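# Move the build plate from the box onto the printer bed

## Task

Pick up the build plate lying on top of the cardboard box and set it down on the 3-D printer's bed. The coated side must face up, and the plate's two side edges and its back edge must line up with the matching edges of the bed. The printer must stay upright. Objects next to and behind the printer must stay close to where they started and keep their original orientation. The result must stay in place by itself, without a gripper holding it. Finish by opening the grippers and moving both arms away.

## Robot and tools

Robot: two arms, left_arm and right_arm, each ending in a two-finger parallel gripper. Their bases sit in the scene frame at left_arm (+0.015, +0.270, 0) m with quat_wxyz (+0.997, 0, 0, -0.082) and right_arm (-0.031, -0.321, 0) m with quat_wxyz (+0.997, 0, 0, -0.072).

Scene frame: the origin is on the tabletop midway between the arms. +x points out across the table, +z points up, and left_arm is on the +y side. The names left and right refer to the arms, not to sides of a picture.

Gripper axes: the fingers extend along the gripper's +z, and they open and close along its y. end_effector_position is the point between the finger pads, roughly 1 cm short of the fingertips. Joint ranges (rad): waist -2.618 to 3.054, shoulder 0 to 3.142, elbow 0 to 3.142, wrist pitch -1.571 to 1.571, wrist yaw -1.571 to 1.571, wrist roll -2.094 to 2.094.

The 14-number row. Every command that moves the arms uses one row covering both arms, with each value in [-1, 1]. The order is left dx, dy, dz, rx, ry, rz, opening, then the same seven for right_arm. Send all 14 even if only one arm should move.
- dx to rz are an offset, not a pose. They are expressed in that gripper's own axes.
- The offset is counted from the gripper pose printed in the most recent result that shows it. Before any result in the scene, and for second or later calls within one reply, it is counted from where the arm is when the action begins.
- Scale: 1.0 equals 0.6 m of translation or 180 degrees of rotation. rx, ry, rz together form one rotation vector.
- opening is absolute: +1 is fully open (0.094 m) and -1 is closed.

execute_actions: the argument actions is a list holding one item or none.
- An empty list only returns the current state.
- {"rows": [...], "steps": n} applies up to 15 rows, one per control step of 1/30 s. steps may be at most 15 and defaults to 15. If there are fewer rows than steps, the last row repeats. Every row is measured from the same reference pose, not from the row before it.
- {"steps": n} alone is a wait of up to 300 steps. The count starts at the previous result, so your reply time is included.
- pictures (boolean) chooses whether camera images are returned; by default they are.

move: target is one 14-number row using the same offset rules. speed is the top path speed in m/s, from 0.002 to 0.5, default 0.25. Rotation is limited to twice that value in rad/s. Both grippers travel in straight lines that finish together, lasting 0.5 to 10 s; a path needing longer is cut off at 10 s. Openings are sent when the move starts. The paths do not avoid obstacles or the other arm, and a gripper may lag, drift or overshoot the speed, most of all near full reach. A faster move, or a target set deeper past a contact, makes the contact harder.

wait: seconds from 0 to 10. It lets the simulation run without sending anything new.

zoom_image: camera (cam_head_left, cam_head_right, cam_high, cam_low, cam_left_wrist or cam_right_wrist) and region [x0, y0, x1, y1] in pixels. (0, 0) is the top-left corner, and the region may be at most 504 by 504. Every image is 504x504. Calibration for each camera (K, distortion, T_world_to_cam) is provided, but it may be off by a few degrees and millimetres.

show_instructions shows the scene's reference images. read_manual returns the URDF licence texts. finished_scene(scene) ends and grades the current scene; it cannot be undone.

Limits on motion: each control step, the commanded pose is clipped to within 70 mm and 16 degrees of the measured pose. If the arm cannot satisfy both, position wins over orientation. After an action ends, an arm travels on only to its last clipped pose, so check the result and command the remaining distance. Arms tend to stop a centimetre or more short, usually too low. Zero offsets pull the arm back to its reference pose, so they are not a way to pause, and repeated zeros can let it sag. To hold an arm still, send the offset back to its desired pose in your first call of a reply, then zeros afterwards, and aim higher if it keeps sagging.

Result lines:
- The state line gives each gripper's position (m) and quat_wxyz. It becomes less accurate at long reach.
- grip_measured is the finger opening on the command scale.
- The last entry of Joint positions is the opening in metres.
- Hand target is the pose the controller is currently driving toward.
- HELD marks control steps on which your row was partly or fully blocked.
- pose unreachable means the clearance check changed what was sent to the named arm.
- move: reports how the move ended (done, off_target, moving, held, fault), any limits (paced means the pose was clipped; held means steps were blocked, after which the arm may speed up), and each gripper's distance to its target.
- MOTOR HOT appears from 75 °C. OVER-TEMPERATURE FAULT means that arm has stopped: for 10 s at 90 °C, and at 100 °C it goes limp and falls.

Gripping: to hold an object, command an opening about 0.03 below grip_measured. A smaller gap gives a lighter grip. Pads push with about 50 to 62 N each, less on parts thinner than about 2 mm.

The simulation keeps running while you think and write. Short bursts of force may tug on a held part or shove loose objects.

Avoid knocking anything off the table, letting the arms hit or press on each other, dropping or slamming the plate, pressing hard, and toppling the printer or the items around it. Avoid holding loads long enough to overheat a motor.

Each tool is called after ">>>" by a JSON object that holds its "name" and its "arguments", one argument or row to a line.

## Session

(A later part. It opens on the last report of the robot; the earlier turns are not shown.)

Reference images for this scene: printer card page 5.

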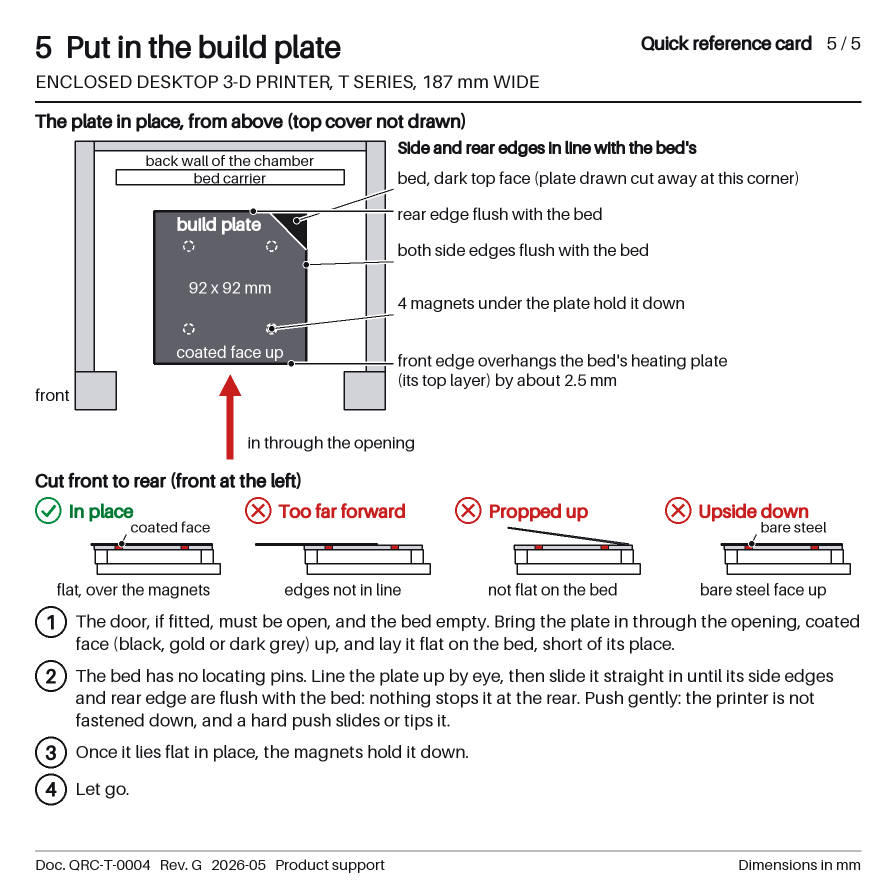

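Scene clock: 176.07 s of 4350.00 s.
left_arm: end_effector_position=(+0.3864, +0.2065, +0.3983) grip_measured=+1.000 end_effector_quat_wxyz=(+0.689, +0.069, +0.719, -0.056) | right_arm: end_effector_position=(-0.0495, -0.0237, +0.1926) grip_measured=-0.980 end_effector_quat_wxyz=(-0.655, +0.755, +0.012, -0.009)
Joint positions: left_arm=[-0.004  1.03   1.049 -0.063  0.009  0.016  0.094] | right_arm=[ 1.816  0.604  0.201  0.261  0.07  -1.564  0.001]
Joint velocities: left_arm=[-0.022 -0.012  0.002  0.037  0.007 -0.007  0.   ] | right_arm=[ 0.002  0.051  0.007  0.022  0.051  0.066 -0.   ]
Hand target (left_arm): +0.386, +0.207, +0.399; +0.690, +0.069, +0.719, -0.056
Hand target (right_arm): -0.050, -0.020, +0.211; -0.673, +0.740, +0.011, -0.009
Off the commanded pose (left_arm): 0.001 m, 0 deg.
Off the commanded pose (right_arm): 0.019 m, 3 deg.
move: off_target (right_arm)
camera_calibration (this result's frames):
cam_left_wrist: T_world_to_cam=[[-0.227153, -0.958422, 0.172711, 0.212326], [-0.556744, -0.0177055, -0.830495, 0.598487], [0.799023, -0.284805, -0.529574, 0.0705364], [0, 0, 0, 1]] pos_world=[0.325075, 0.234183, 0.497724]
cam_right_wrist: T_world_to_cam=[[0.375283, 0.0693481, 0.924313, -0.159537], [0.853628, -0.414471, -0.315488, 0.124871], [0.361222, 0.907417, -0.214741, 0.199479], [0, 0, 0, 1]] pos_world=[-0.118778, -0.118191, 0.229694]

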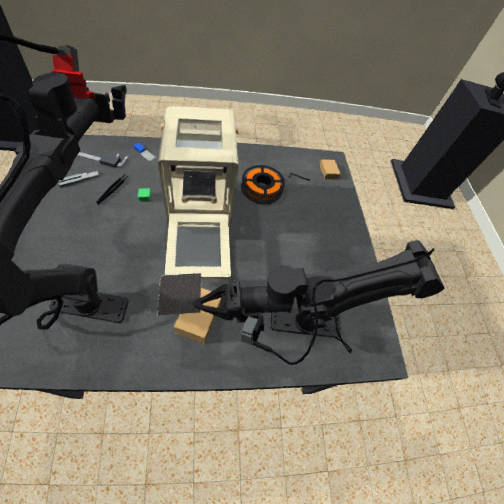

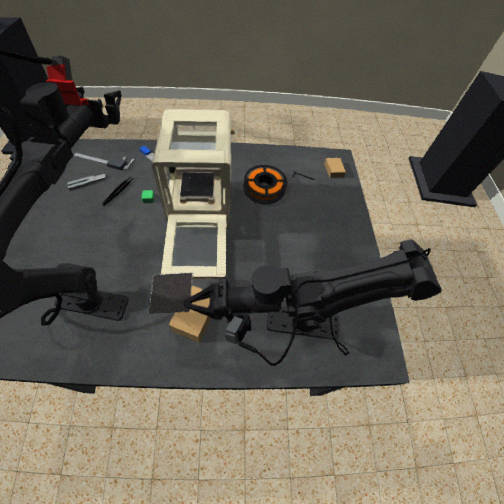

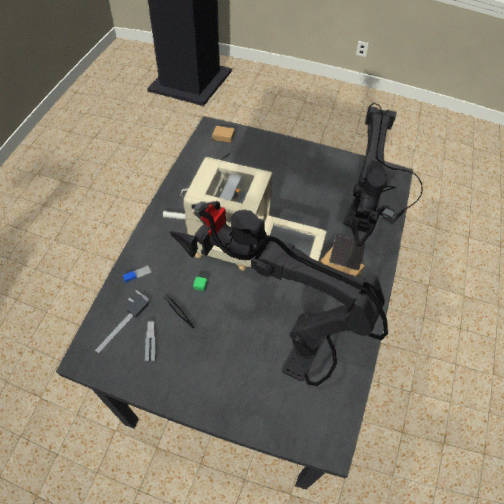

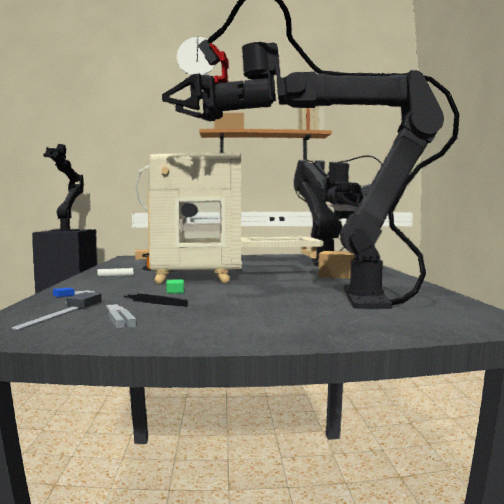

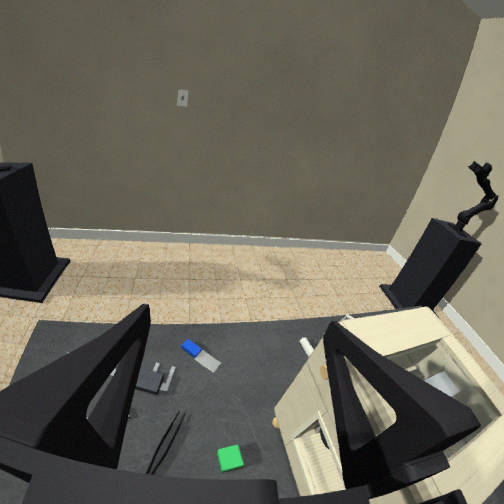

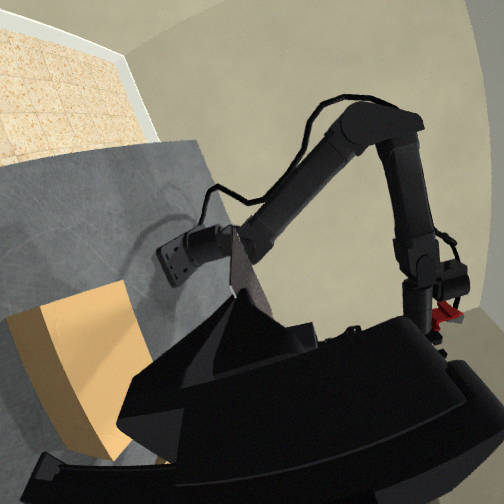

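>>> {"name": "move", "arguments": {
  "target": [0,0,0,0,0,0,1,0.285,0.0,0.043,0.0284,0.4246,0.0381,-1],
  "speed": 0.15
}}

Scene clock: 189.70 s of 4350.00 s.
left_arm: end_effector_position=(+0.3864, +0.2065, +0.3976) grip_measured=+1.000 end_effector_quat_wxyz=(+0.688, +0.070, +0.720, -0.056) | right_arm: end_effector_position=(+0.1179, +0.0074, +0.1815) grip_measured=-0.980 end_effector_quat_wxyz=(+0.552, -0.582, +0.420, -0.425)
Joint positions: left_arm=[-0.004  1.03   1.049 -0.066  0.009  0.016  0.094] | right_arm=[ 1.79   1.637  0.571  0.928  1.354 -1.465  0.001]
Joint velocities: left_arm=[ 0.007  0.007 -0.012 -0.007 -0.007 -0.037  0.   ] | right_arm=[ 0.022 -0.007  0.007  0.007 -0.007 -0.051 -0.001]
Hand target (left_arm): +0.386, +0.207, +0.398; +0.689, +0.069, +0.719, -0.056
Hand target (right_arm): +0.121, +0.009, +0.188; +0.558, -0.565, +0.437, -0.422
Off the commanded pose (left_arm): 0.001 m, 0 deg.
Off the commanded pose (right_arm): 0.009 m, 2 deg.
After step 90, 5.70 s passed at rest.
move: done
camera_calibration (this result's frames):
cam_left_wrist: T_world_to_cam=[[-0.226698, -0.958499, 0.172882, 0.212211], [-0.558929, -0.017336, -0.829034, 0.598106], [0.797625, -0.284569, -0.531803, 0.0715887], [0, 0, 0, 1]] pos_world=[0.325306, 0.234144, 0.497234]
cam_right_wrist: T_world_to_cam=[[0.0573122, -0.350465, 0.93482, -0.175521], [-0.141767, -0.929728, -0.339865, 0.117028], [0.98824, -0.113048, -0.102969, 0.0216945], [0, 0, 0, 1]] pos_world=[0.00521084, 0.049743, 0.206088]

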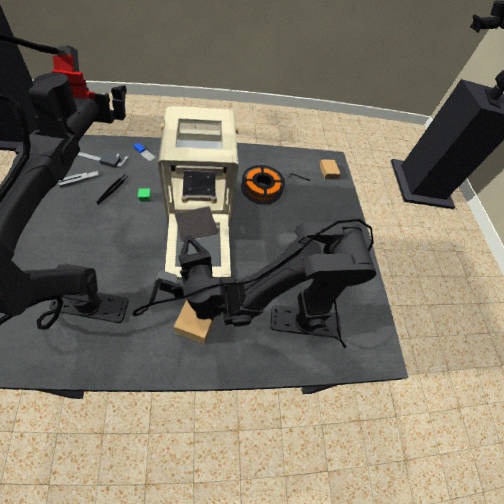

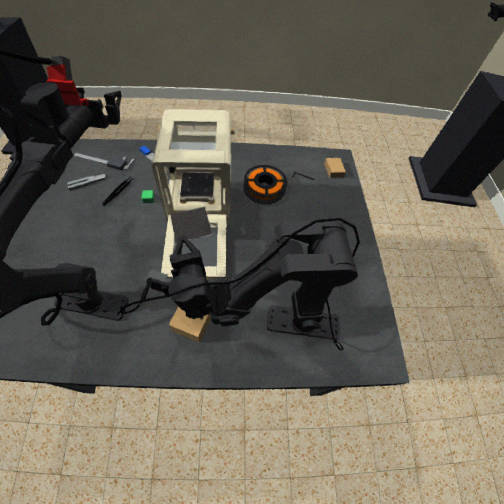

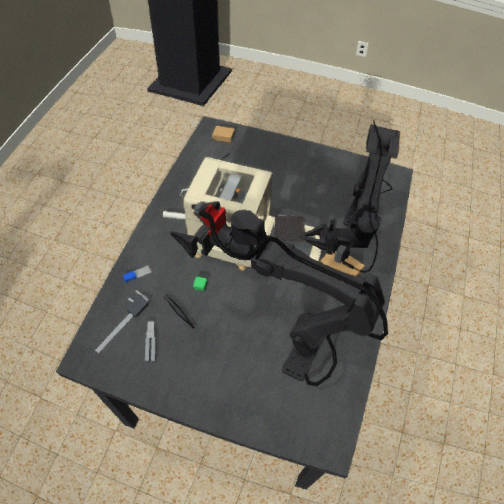

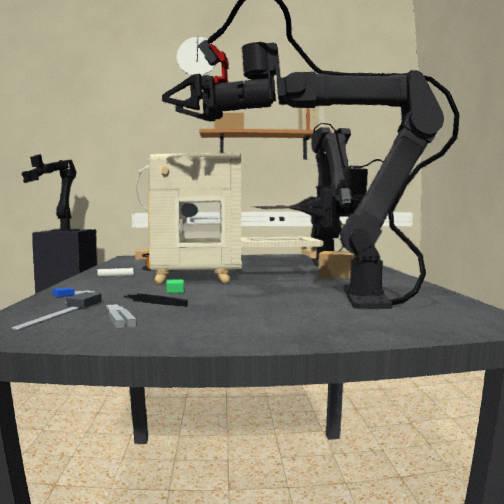

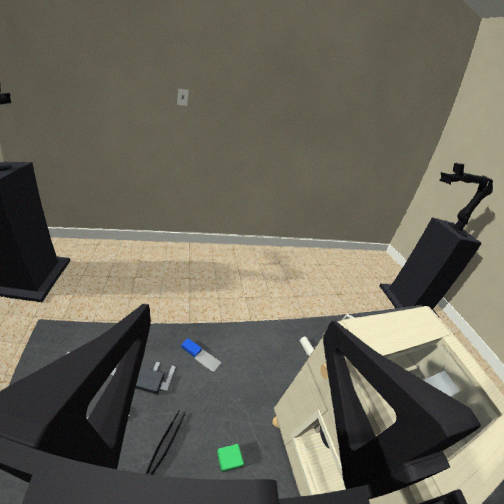

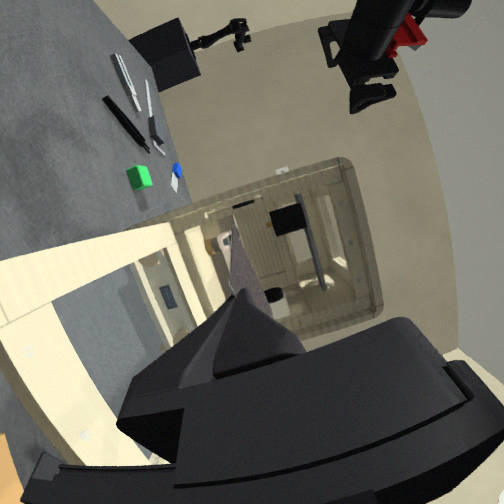

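>>> {"name": "move", "arguments": {
  "target": [0,0,0,0,0,0,1,0.031,0.0,0.133,0,0.075,0.01,-1],
  "speed": 0.06
}}

>>> {"name": "zoom_image", "arguments": {
  "camera": "cam_head_left",
  "region": [150, 150, 250, 250]
}}

Scene clock: 199.43 s of 4350.00 s.
left_arm: end_effector_position=(+0.3864, +0.2065, +0.3970) grip_measured=+1.000 end_effector_quat_wxyz=(+0.687, +0.070, +0.721, -0.055) | right_arm: end_effector_position=(+0.1973, +0.0071, +0.1740) grip_measured=-0.980 end_effector_quat_wxyz=(+0.498, -0.530, +0.483, -0.488)
Joint positions: left_arm=[-0.004  1.03   1.049 -0.069  0.009  0.016  0.094] | right_arm=[ 1.555  1.812  0.735  0.952  1.353 -1.485  0.001]
Joint velocities: left_arm=[ 0.017  0.007  0.002  0.007 -0.007 -0.022  0.   ] | right_arm=[ 0.007  0.017 -0.012 -0.066  0.037  0.037  0.   ]
Hand target (left_arm): +0.386, +0.207, +0.398; +0.688, +0.070, +0.720, -0.056
Hand target (right_arm): +0.201, +0.012, +0.180; +0.507, -0.520, +0.490, -0.483
Off the commanded pose (left_arm): 0.001 m, 0 deg.
Off the commanded pose (right_arm): 0.008 m, 2 deg.
After step 90, 4.50 s passed at rest.
move: done
camera_calibration (this result's frames):
cam_left_wrist: T_world_to_cam=[[-0.226243, -0.958576, 0.173051, 0.212096], [-0.56111, -0.0169672, -0.827567, 0.597723], [0.796222, -0.284332, -0.534028, 0.0726399], [0, 0, 0, 1]] pos_world=[0.325536, 0.234105, 0.496744]
cam_right_wrist: T_world_to_cam=[[-0.0281566, -0.348412, 0.936919, -0.15667], [-0.351821, -0.873863, -0.335536, 0.165724], [0.935644, -0.339075, -0.0979736, -0.0464658], [0, 0, 0, 1]] pos_world=[0.0973693, 0.0744787, 0.197841]

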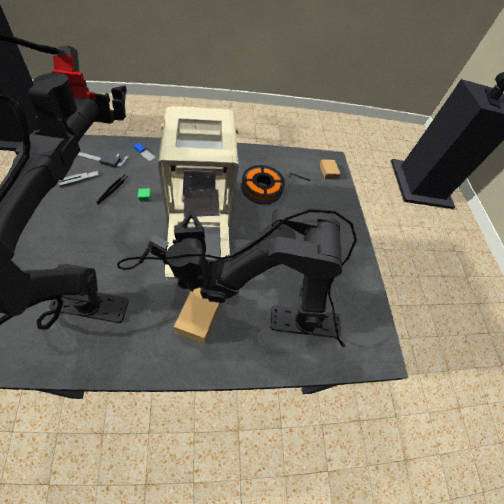

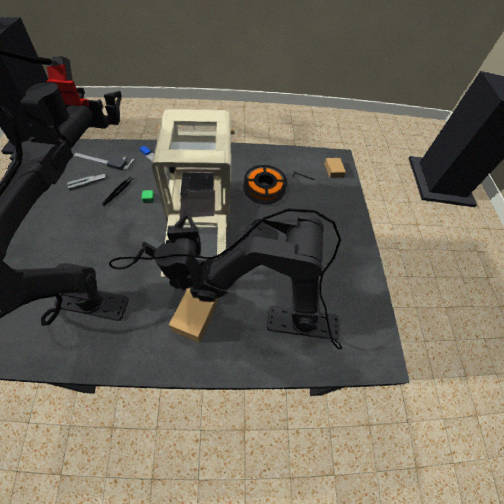

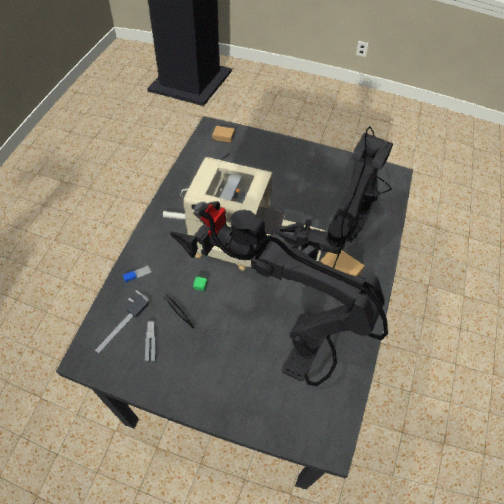

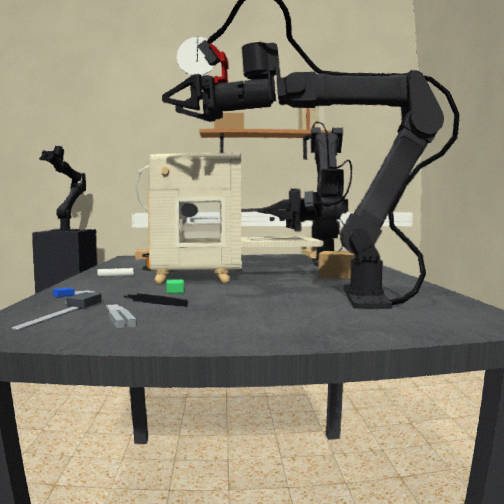

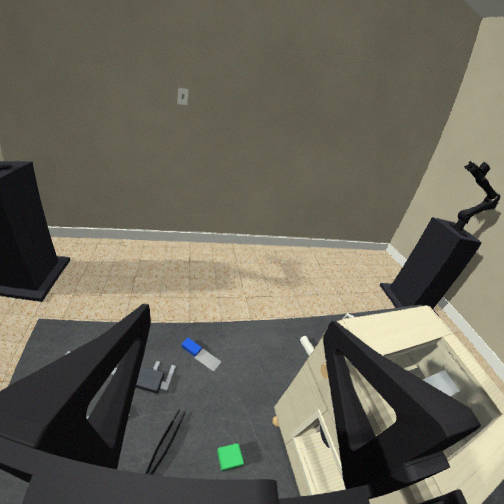

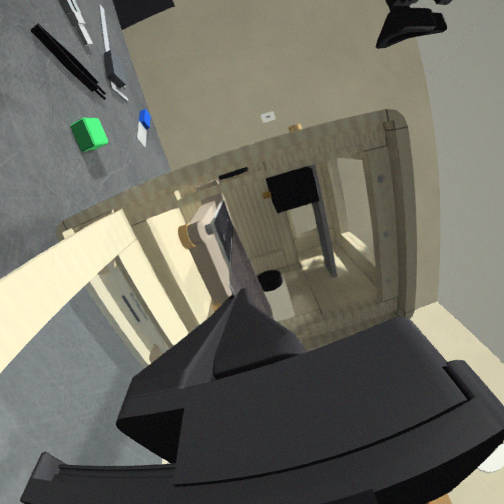

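Region (150, 150, 250, 250) of cam_head_left's 504x504 image, scaled by 5.040, with more detail than that image has.

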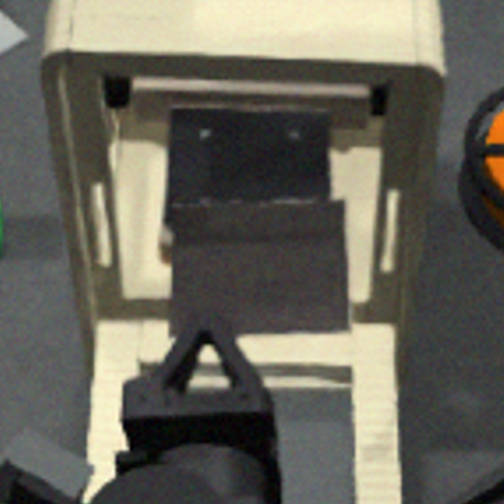

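>>> {"name": "move", "arguments": {
  "target": [0,0,0,0,0,0,1,-0.012,0.0,0.092,0,0.01,0.025,-1],
  "speed": 0.04
}}

>>> {"name": "zoom_image", "arguments": {
  "camera": "cam_head_left",
  "region": [150, 150, 250, 250]
}}

>>> {"name": "zoom_image", "arguments": {
  "camera": "cam_low",
  "region": [160, 180, 300, 260]
}}

Scene clock: 205.00 s of 4350.00 s.
left_arm: end_effector_position=(+0.3864, +0.2065, +0.3963) grip_measured=+1.000 end_effector_quat_wxyz=(+0.686, +0.070, +0.722, -0.055) | right_arm: end_effector_position=(+0.2482, +0.0116, +0.1656) grip_measured=-0.980 end_effector_quat_wxyz=(+0.495, -0.515, +0.502, -0.487)
Joint positions: left_arm=[-0.004  1.03   1.049 -0.071  0.009  0.016  0.094] | right_arm=[ 1.414  1.903  0.82   0.971  1.246 -1.469  0.001]
Joint velocities: left_arm=[-0.002  0.017  0.002  0.066 -0.022 -0.007  0.   ] | right_arm=[ 0.002  0.012  0.007 -0.037 -0.022  0.066 -0.   ]
Hand target (left_arm): +0.386, +0.207, +0.397; +0.687, +0.070, +0.721, -0.055
Hand target (right_arm): +0.252, +0.017, +0.172; +0.510, -0.502, +0.510, -0.477
Off the commanded pose (left_arm): 0.001 m, 0 deg.
Off the commanded pose (right_arm): 0.010 m, 3 deg.
After step 90, 0.87 s passed at rest.
move: off_target (right_arm)
camera_calibration (this result's frames):
cam_left_wrist: T_world_to_cam=[[-0.225787, -0.958653, 0.173219, 0.211981], [-0.563287, -0.016599, -0.826095, 0.597336], [0.794813, -0.284093, -0.536249, 0.0736902], [0, 0, 0, 1]] pos_world=[0.325764, 0.234067, 0.496253]
cam_right_wrist: T_world_to_cam=[[-0.031793, -0.376694, 0.925792, -0.142757], [-0.385945, -0.849793, -0.359025, 0.196853], [0.921974, -0.368719, -0.118366, -0.0862826], [0, 0, 0, 1]] pos_world=[0.150986, 0.0816947, 0.192626]

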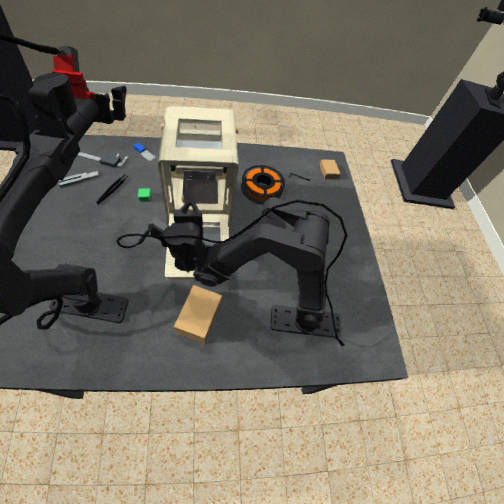

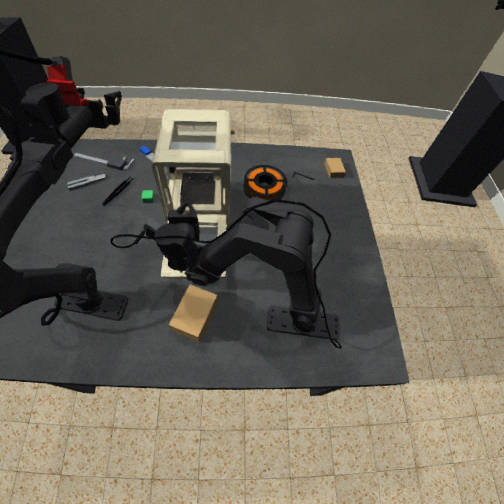

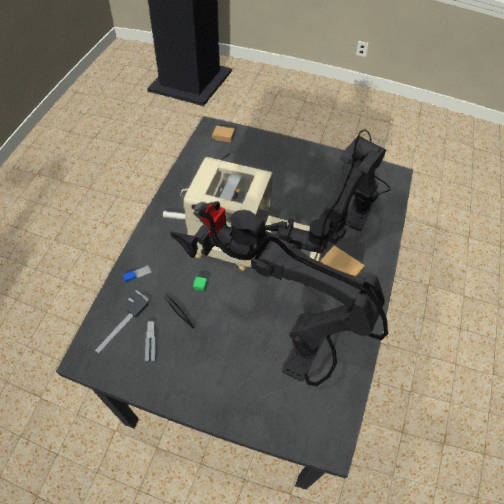

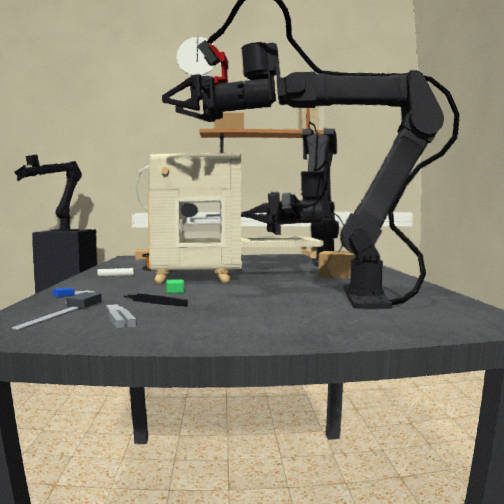

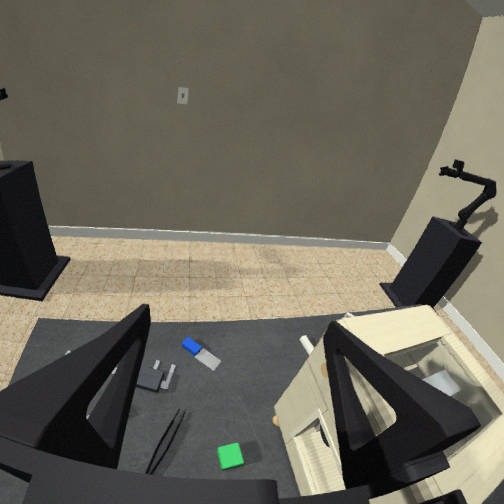

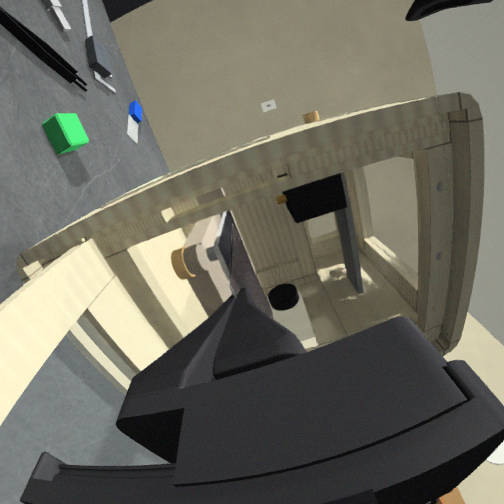

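Region (150, 150, 250, 250) of cam_head_left's 504x504 image, scaled by 5.040, with more detail than that image has.

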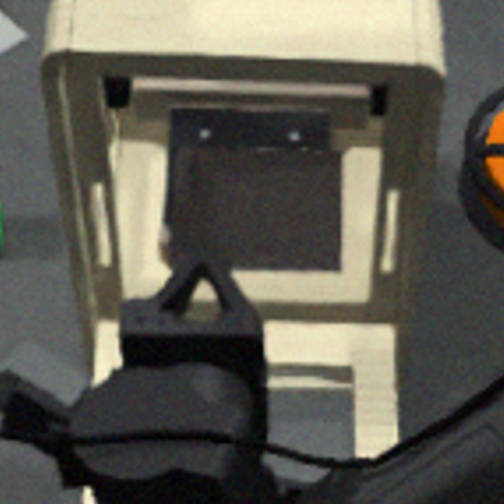

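Region (160, 180, 300, 260) of cam_low's 504x504 image, scaled by 3.600, with more detail than that image has; it fills the top 288 rows of this view, and the rest is white.

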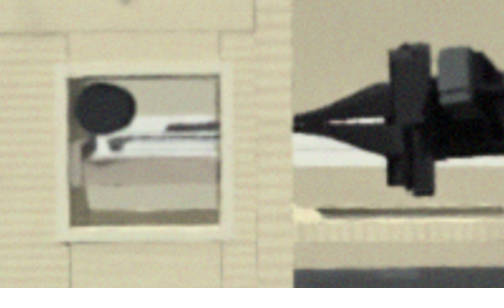

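>>> {"name": "move", "arguments": {
  "target": [0,0,0,0,0,0,1,-0.012,-0.008,0.03,0,-0.01,0.01,-1],
  "speed": 0.02
}}

>>> {"name": "zoom_image", "arguments": {
  "camera": "cam_head_left",
  "region": [150, 150, 250, 250]
}}

>>> {"name": "zoom_image", "arguments": {
  "camera": "cam_low",
  "region": [160, 180, 300, 260]
}}

Scene clock: 210.80 s of 4350.00 s.
left_arm: end_effector_position=(+0.3863, +0.2065, +0.3957) grip_measured=+1.000 end_effector_quat_wxyz=(+0.685, +0.070, +0.723, -0.055) | right_arm: end_effector_position=(+0.2610, +0.0124, +0.1643) grip_measured=-0.980 end_effector_quat_wxyz=(+0.501, -0.523, +0.498, -0.477)
Joint positions: left_arm=[-0.004  1.03   1.049 -0.074  0.009  0.016  0.094] | right_arm=[ 1.374  1.903  0.82   0.971  1.178 -1.468  0.001]
Joint velocities: left_arm=[ 0.007  0.002 -0.007 -0.022  0.051  0.022  0.   ] | right_arm=[ 0.012  0.012 -0.007 -0.037  0.066 -0.007 -0.001]
Hand target (left_arm): +0.386, +0.207, +0.396; +0.686, +0.070, +0.722, -0.055
Hand target (right_arm): +0.266, +0.019, +0.170; +0.511, -0.515, +0.502, -0.471
Off the commanded pose (left_arm): 0.001 m, 0 deg.
Off the commanded pose (right_arm): 0.010 m, 2 deg.
After step 90, 1.50 s passed at rest.
move: done
camera_calibration (this result's frames):
cam_left_wrist: T_world_to_cam=[[-0.225396, -0.958719, 0.173362, 0.211884], [-0.56515, -0.0162839, -0.824828, 0.597003], [0.793601, -0.283888, -0.53815, 0.0745897], [0, 0, 0, 1]] pos_world=[0.325959, 0.234034, 0.495832]
cam_right_wrist: T_world_to_cam=[[-0.0143946, -0.380635, 0.924613, -0.145185], [-0.36452, -0.859074, -0.35933, 0.196525], [0.931084, -0.342212, -0.126383, -0.0992709], [0, 0, 0, 1]] pos_world=[0.161977, 0.0795954, 0.192311]

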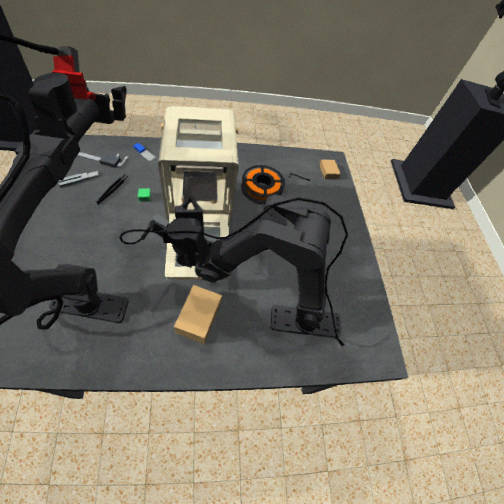

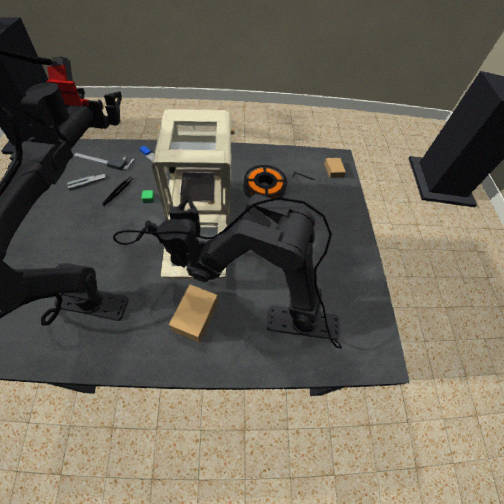

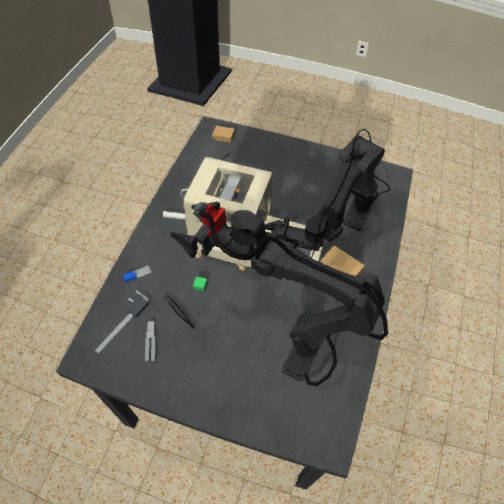

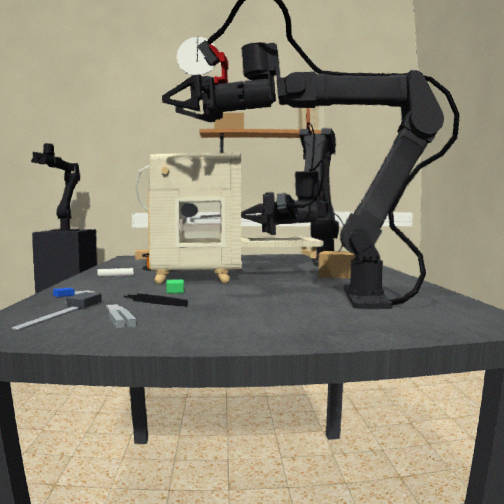

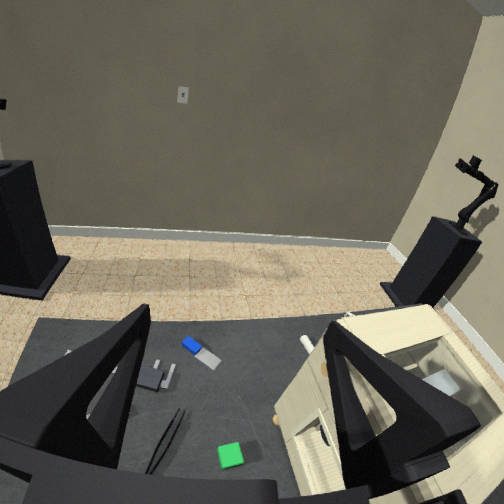

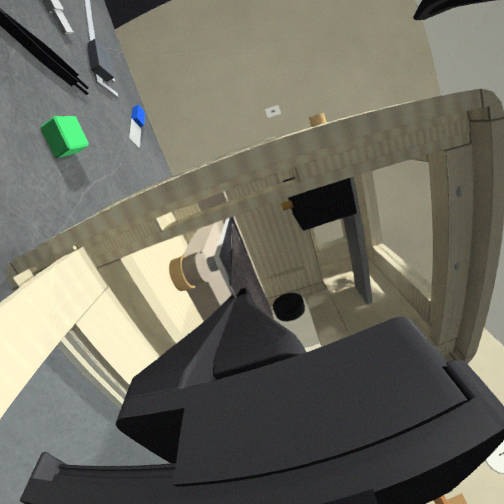

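Region (150, 150, 250, 250) of cam_head_left's 504x504 image, scaled by 5.040, with more detail than that image has.

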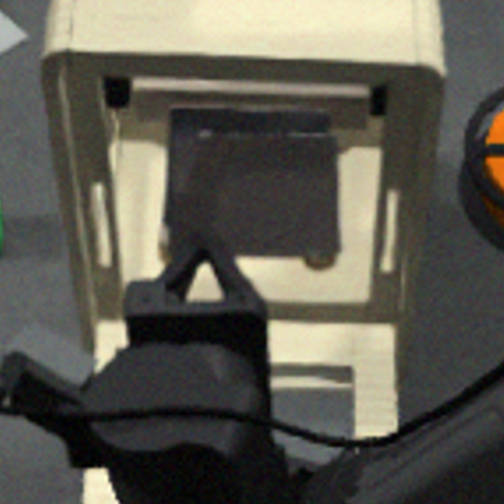

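Region (160, 180, 300, 260) of cam_low's 504x504 image, scaled by 3.600, with more detail than that image has; it fills the top 288 rows of this view, and the rest is white.

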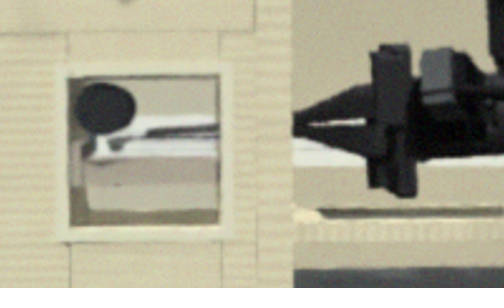

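>>> {"name": "execute_actions", "arguments": {
  "actions": []
}}

Scene clock: 217.77 s of 4350.00 s.
left_arm: end_effector_position=(+0.3863, +0.2065, +0.3957) grip_measured=+1.000 end_effector_quat_wxyz=(+0.685, +0.070, +0.723, -0.055) | right_arm: end_effector_position=(+0.2609, +0.0129, +0.1643) grip_measured=-0.980 end_effector_quat_wxyz=(+0.502, -0.524, +0.497, -0.476)
Joint positions: left_arm=[-0.004  1.03   1.049 -0.074  0.009  0.016  0.094] | right_arm=[ 1.374  1.903  0.82   0.971  1.175 -1.468  0.001]
Joint velocities: left_arm=[-0.007 -0.012  0.007 -0.007 -0.066  0.022  0.   ] | right_arm=[-0.002 -0.012 -0.012 -0.051 -0.037 -0.037  0.   ]
Hand target (left_arm): +0.386, +0.207, +0.396; +0.686, +0.070, +0.722, -0.055
Hand target (right_arm): +0.266, +0.019, +0.170; +0.511, -0.515, +0.502, -0.471
Off the commanded pose (left_arm): 0.001 m, 0 deg.
Off the commanded pose (right_arm): 0.010 m, 2 deg.
Steps of this call (steps 1 to 90: nothing new was sent; then 3.97 s passed at rest). Readings (end_effector_position):
1: left_arm (+0.3863, +0.2065, +0.3957) | right_arm (+0.2610, +0.0125, +0.1643)
2: left_arm (+0.3863, +0.2065, +0.3957) | right_arm (+0.2610, +0.0126, +0.1643)
4: left_arm (+0.3863, +0.2065, +0.3957) | right_arm (+0.2610, +0.0127, +0.1643)
8: left_arm (+0.3863, +0.2065, +0.3957) | right_arm (+0.2609, +0.0128, +0.1643)
90: the state above
camera_calibration (this result's frames):
cam_left_wrist: T_world_to_cam=[[-0.225331, -0.95873, 0.173386, 0.211867], [-0.56546, -0.0162315, -0.824616, 0.596947], [0.793398, -0.283854, -0.538466, 0.0747395], [0, 0, 0, 1]] pos_world=[0.325992, 0.234028, 0.495762]
cam_right_wrist: T_world_to_cam=[[-0.0129426, -0.380783, 0.924574, -0.145298], [-0.362028, -0.860134, -0.359311, 0.196318], [0.932077, -0.339372, -0.126722, -0.0993052], [0, 0, 0, 1]] pos_world=[0.161752, 0.0798319, 0.192294]

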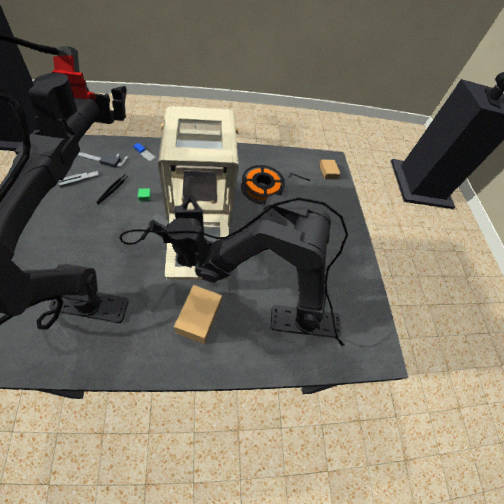

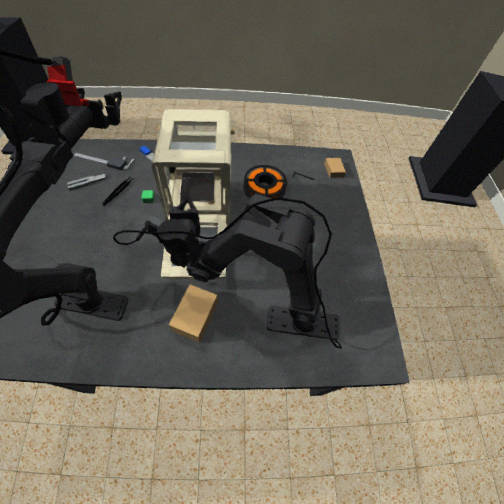

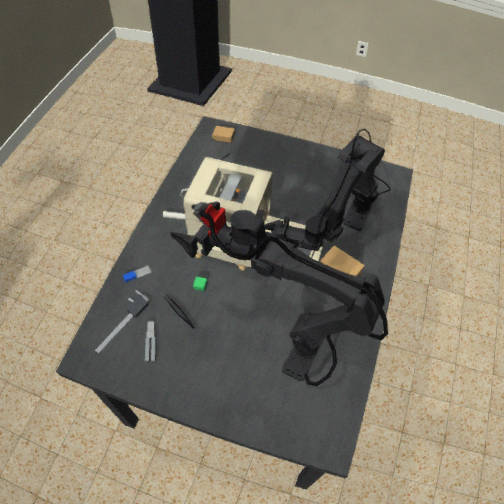

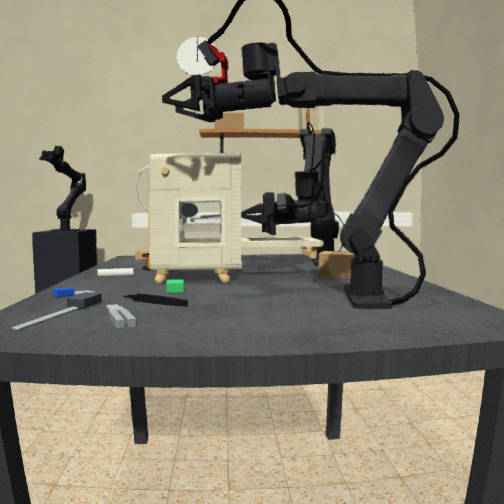

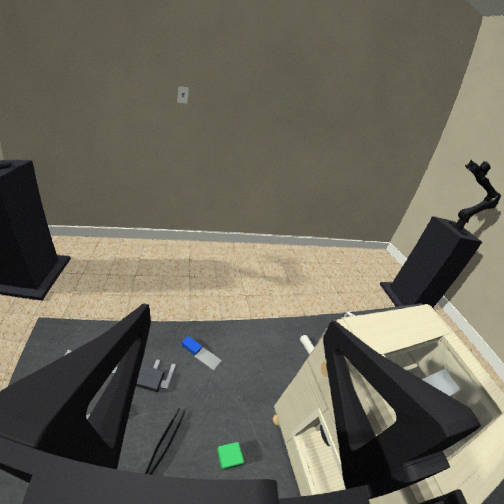

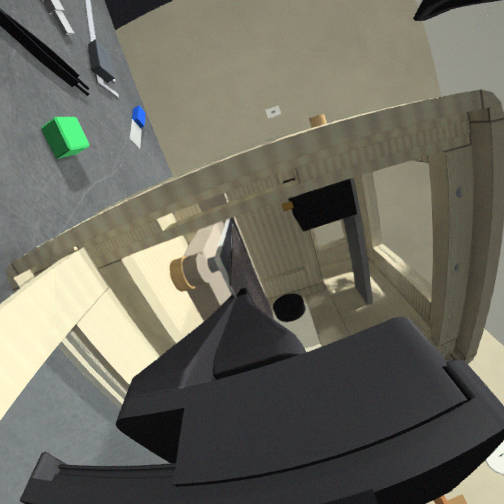

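>>> {"name": "move", "arguments": {
  "target": [0,0,0,0,0,0,1,-0.016,-0.008,0.006,0,0,0,-1],
  "speed": 0.01
}}

>>> {"name": "zoom_image", "arguments": {
  "camera": "cam_head_left",
  "region": [150, 150, 250, 250]
}}

Scene clock: 222.40 s of 4350.00 s.
left_arm: end_effector_position=(+0.3863, +0.2065, +0.3951) grip_measured=+1.000 end_effector_quat_wxyz=(+0.684, +0.070, +0.724, -0.055) | right_arm: end_effector_position=(+0.2626, +0.0176, +0.1659) grip_measured=-0.980 end_effector_quat_wxyz=(+0.501, -0.525, +0.496, -0.477)
Joint positions: left_arm=[-0.004  1.03   1.049 -0.076  0.009  0.016  0.094] | right_arm=[ 1.374  1.911  0.844  0.953  1.175 -1.469  0.001]
Joint velocities: left_arm=[-0.002 -0.002  0.007  0.037 -0.081  0.022  0.   ] | right_arm=[ 0.007  0.012  0.007 -0.007  0.007  0.022 -0.001]
Hand target (left_arm): +0.386, +0.207, +0.396; +0.685, +0.070, +0.723, -0.055
Hand target (right_arm): +0.264, +0.023, +0.169; +0.502, -0.524, +0.497, -0.476
Off the commanded pose (left_arm): 0.001 m, 0 deg.
Off the commanded pose (right_arm): 0.006 m, 0 deg.
After step 90, 0.27 s passed at rest.
move: done
camera_calibration (this result's frames):
cam_left_wrist: T_world_to_cam=[[-0.224939, -0.958796, 0.173528, 0.21177], [-0.56732, -0.015917, -0.823344, 0.596611], [0.792181, -0.283648, -0.540364, 0.0756381], [0, 0, 0, 1]] pos_world=[0.326185, 0.233995, 0.49534]
cam_right_wrist: T_world_to_cam=[[-0.0122579, -0.378084, 0.92569, -0.145381], [-0.36226, -0.861191, -0.356537, 0.201153], [0.931997, -0.339711, -0.126408, -0.0990892], [0, 0, 0, 1]] pos_world=[0.163438, 0.084603, 0.19377]

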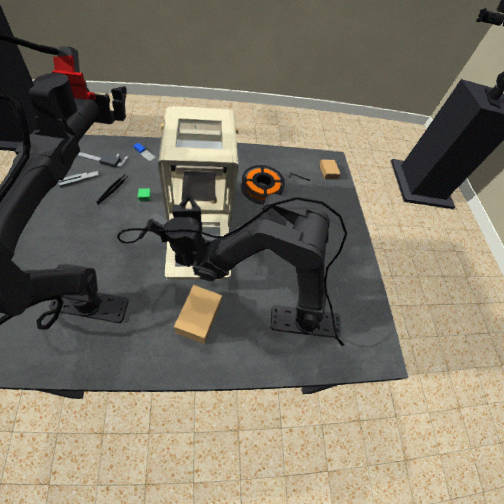

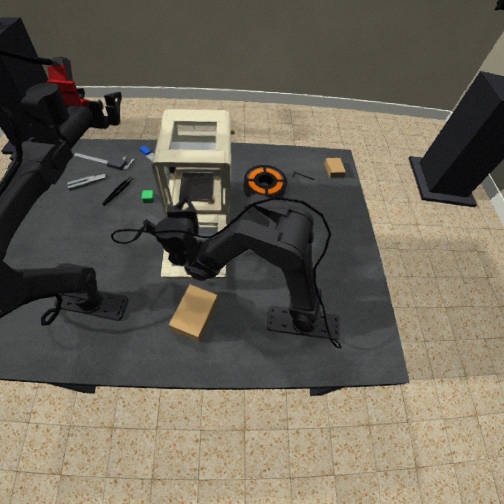

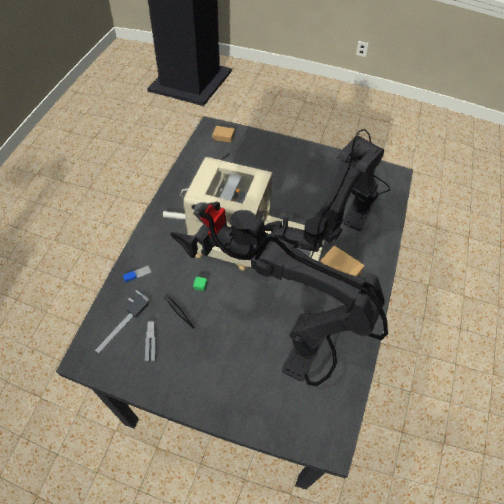

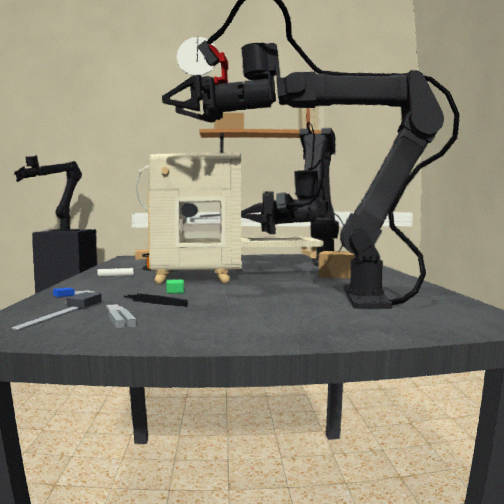

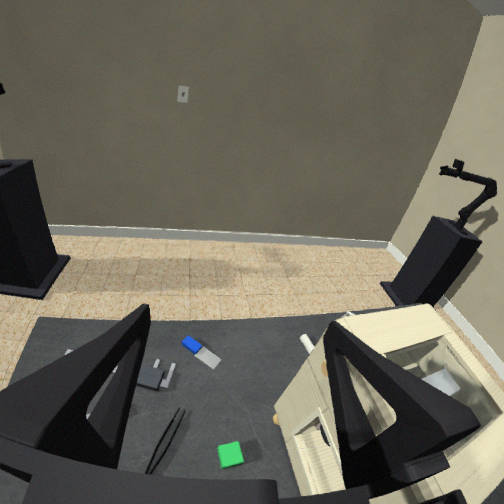

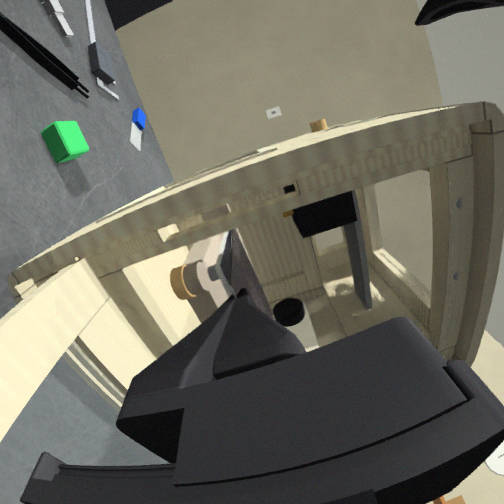

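Region (150, 150, 250, 250) of cam_head_left's 504x504 image, scaled by 5.040, with more detail than that image has.

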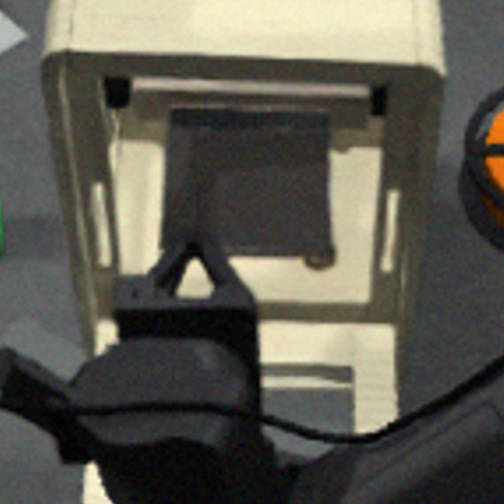

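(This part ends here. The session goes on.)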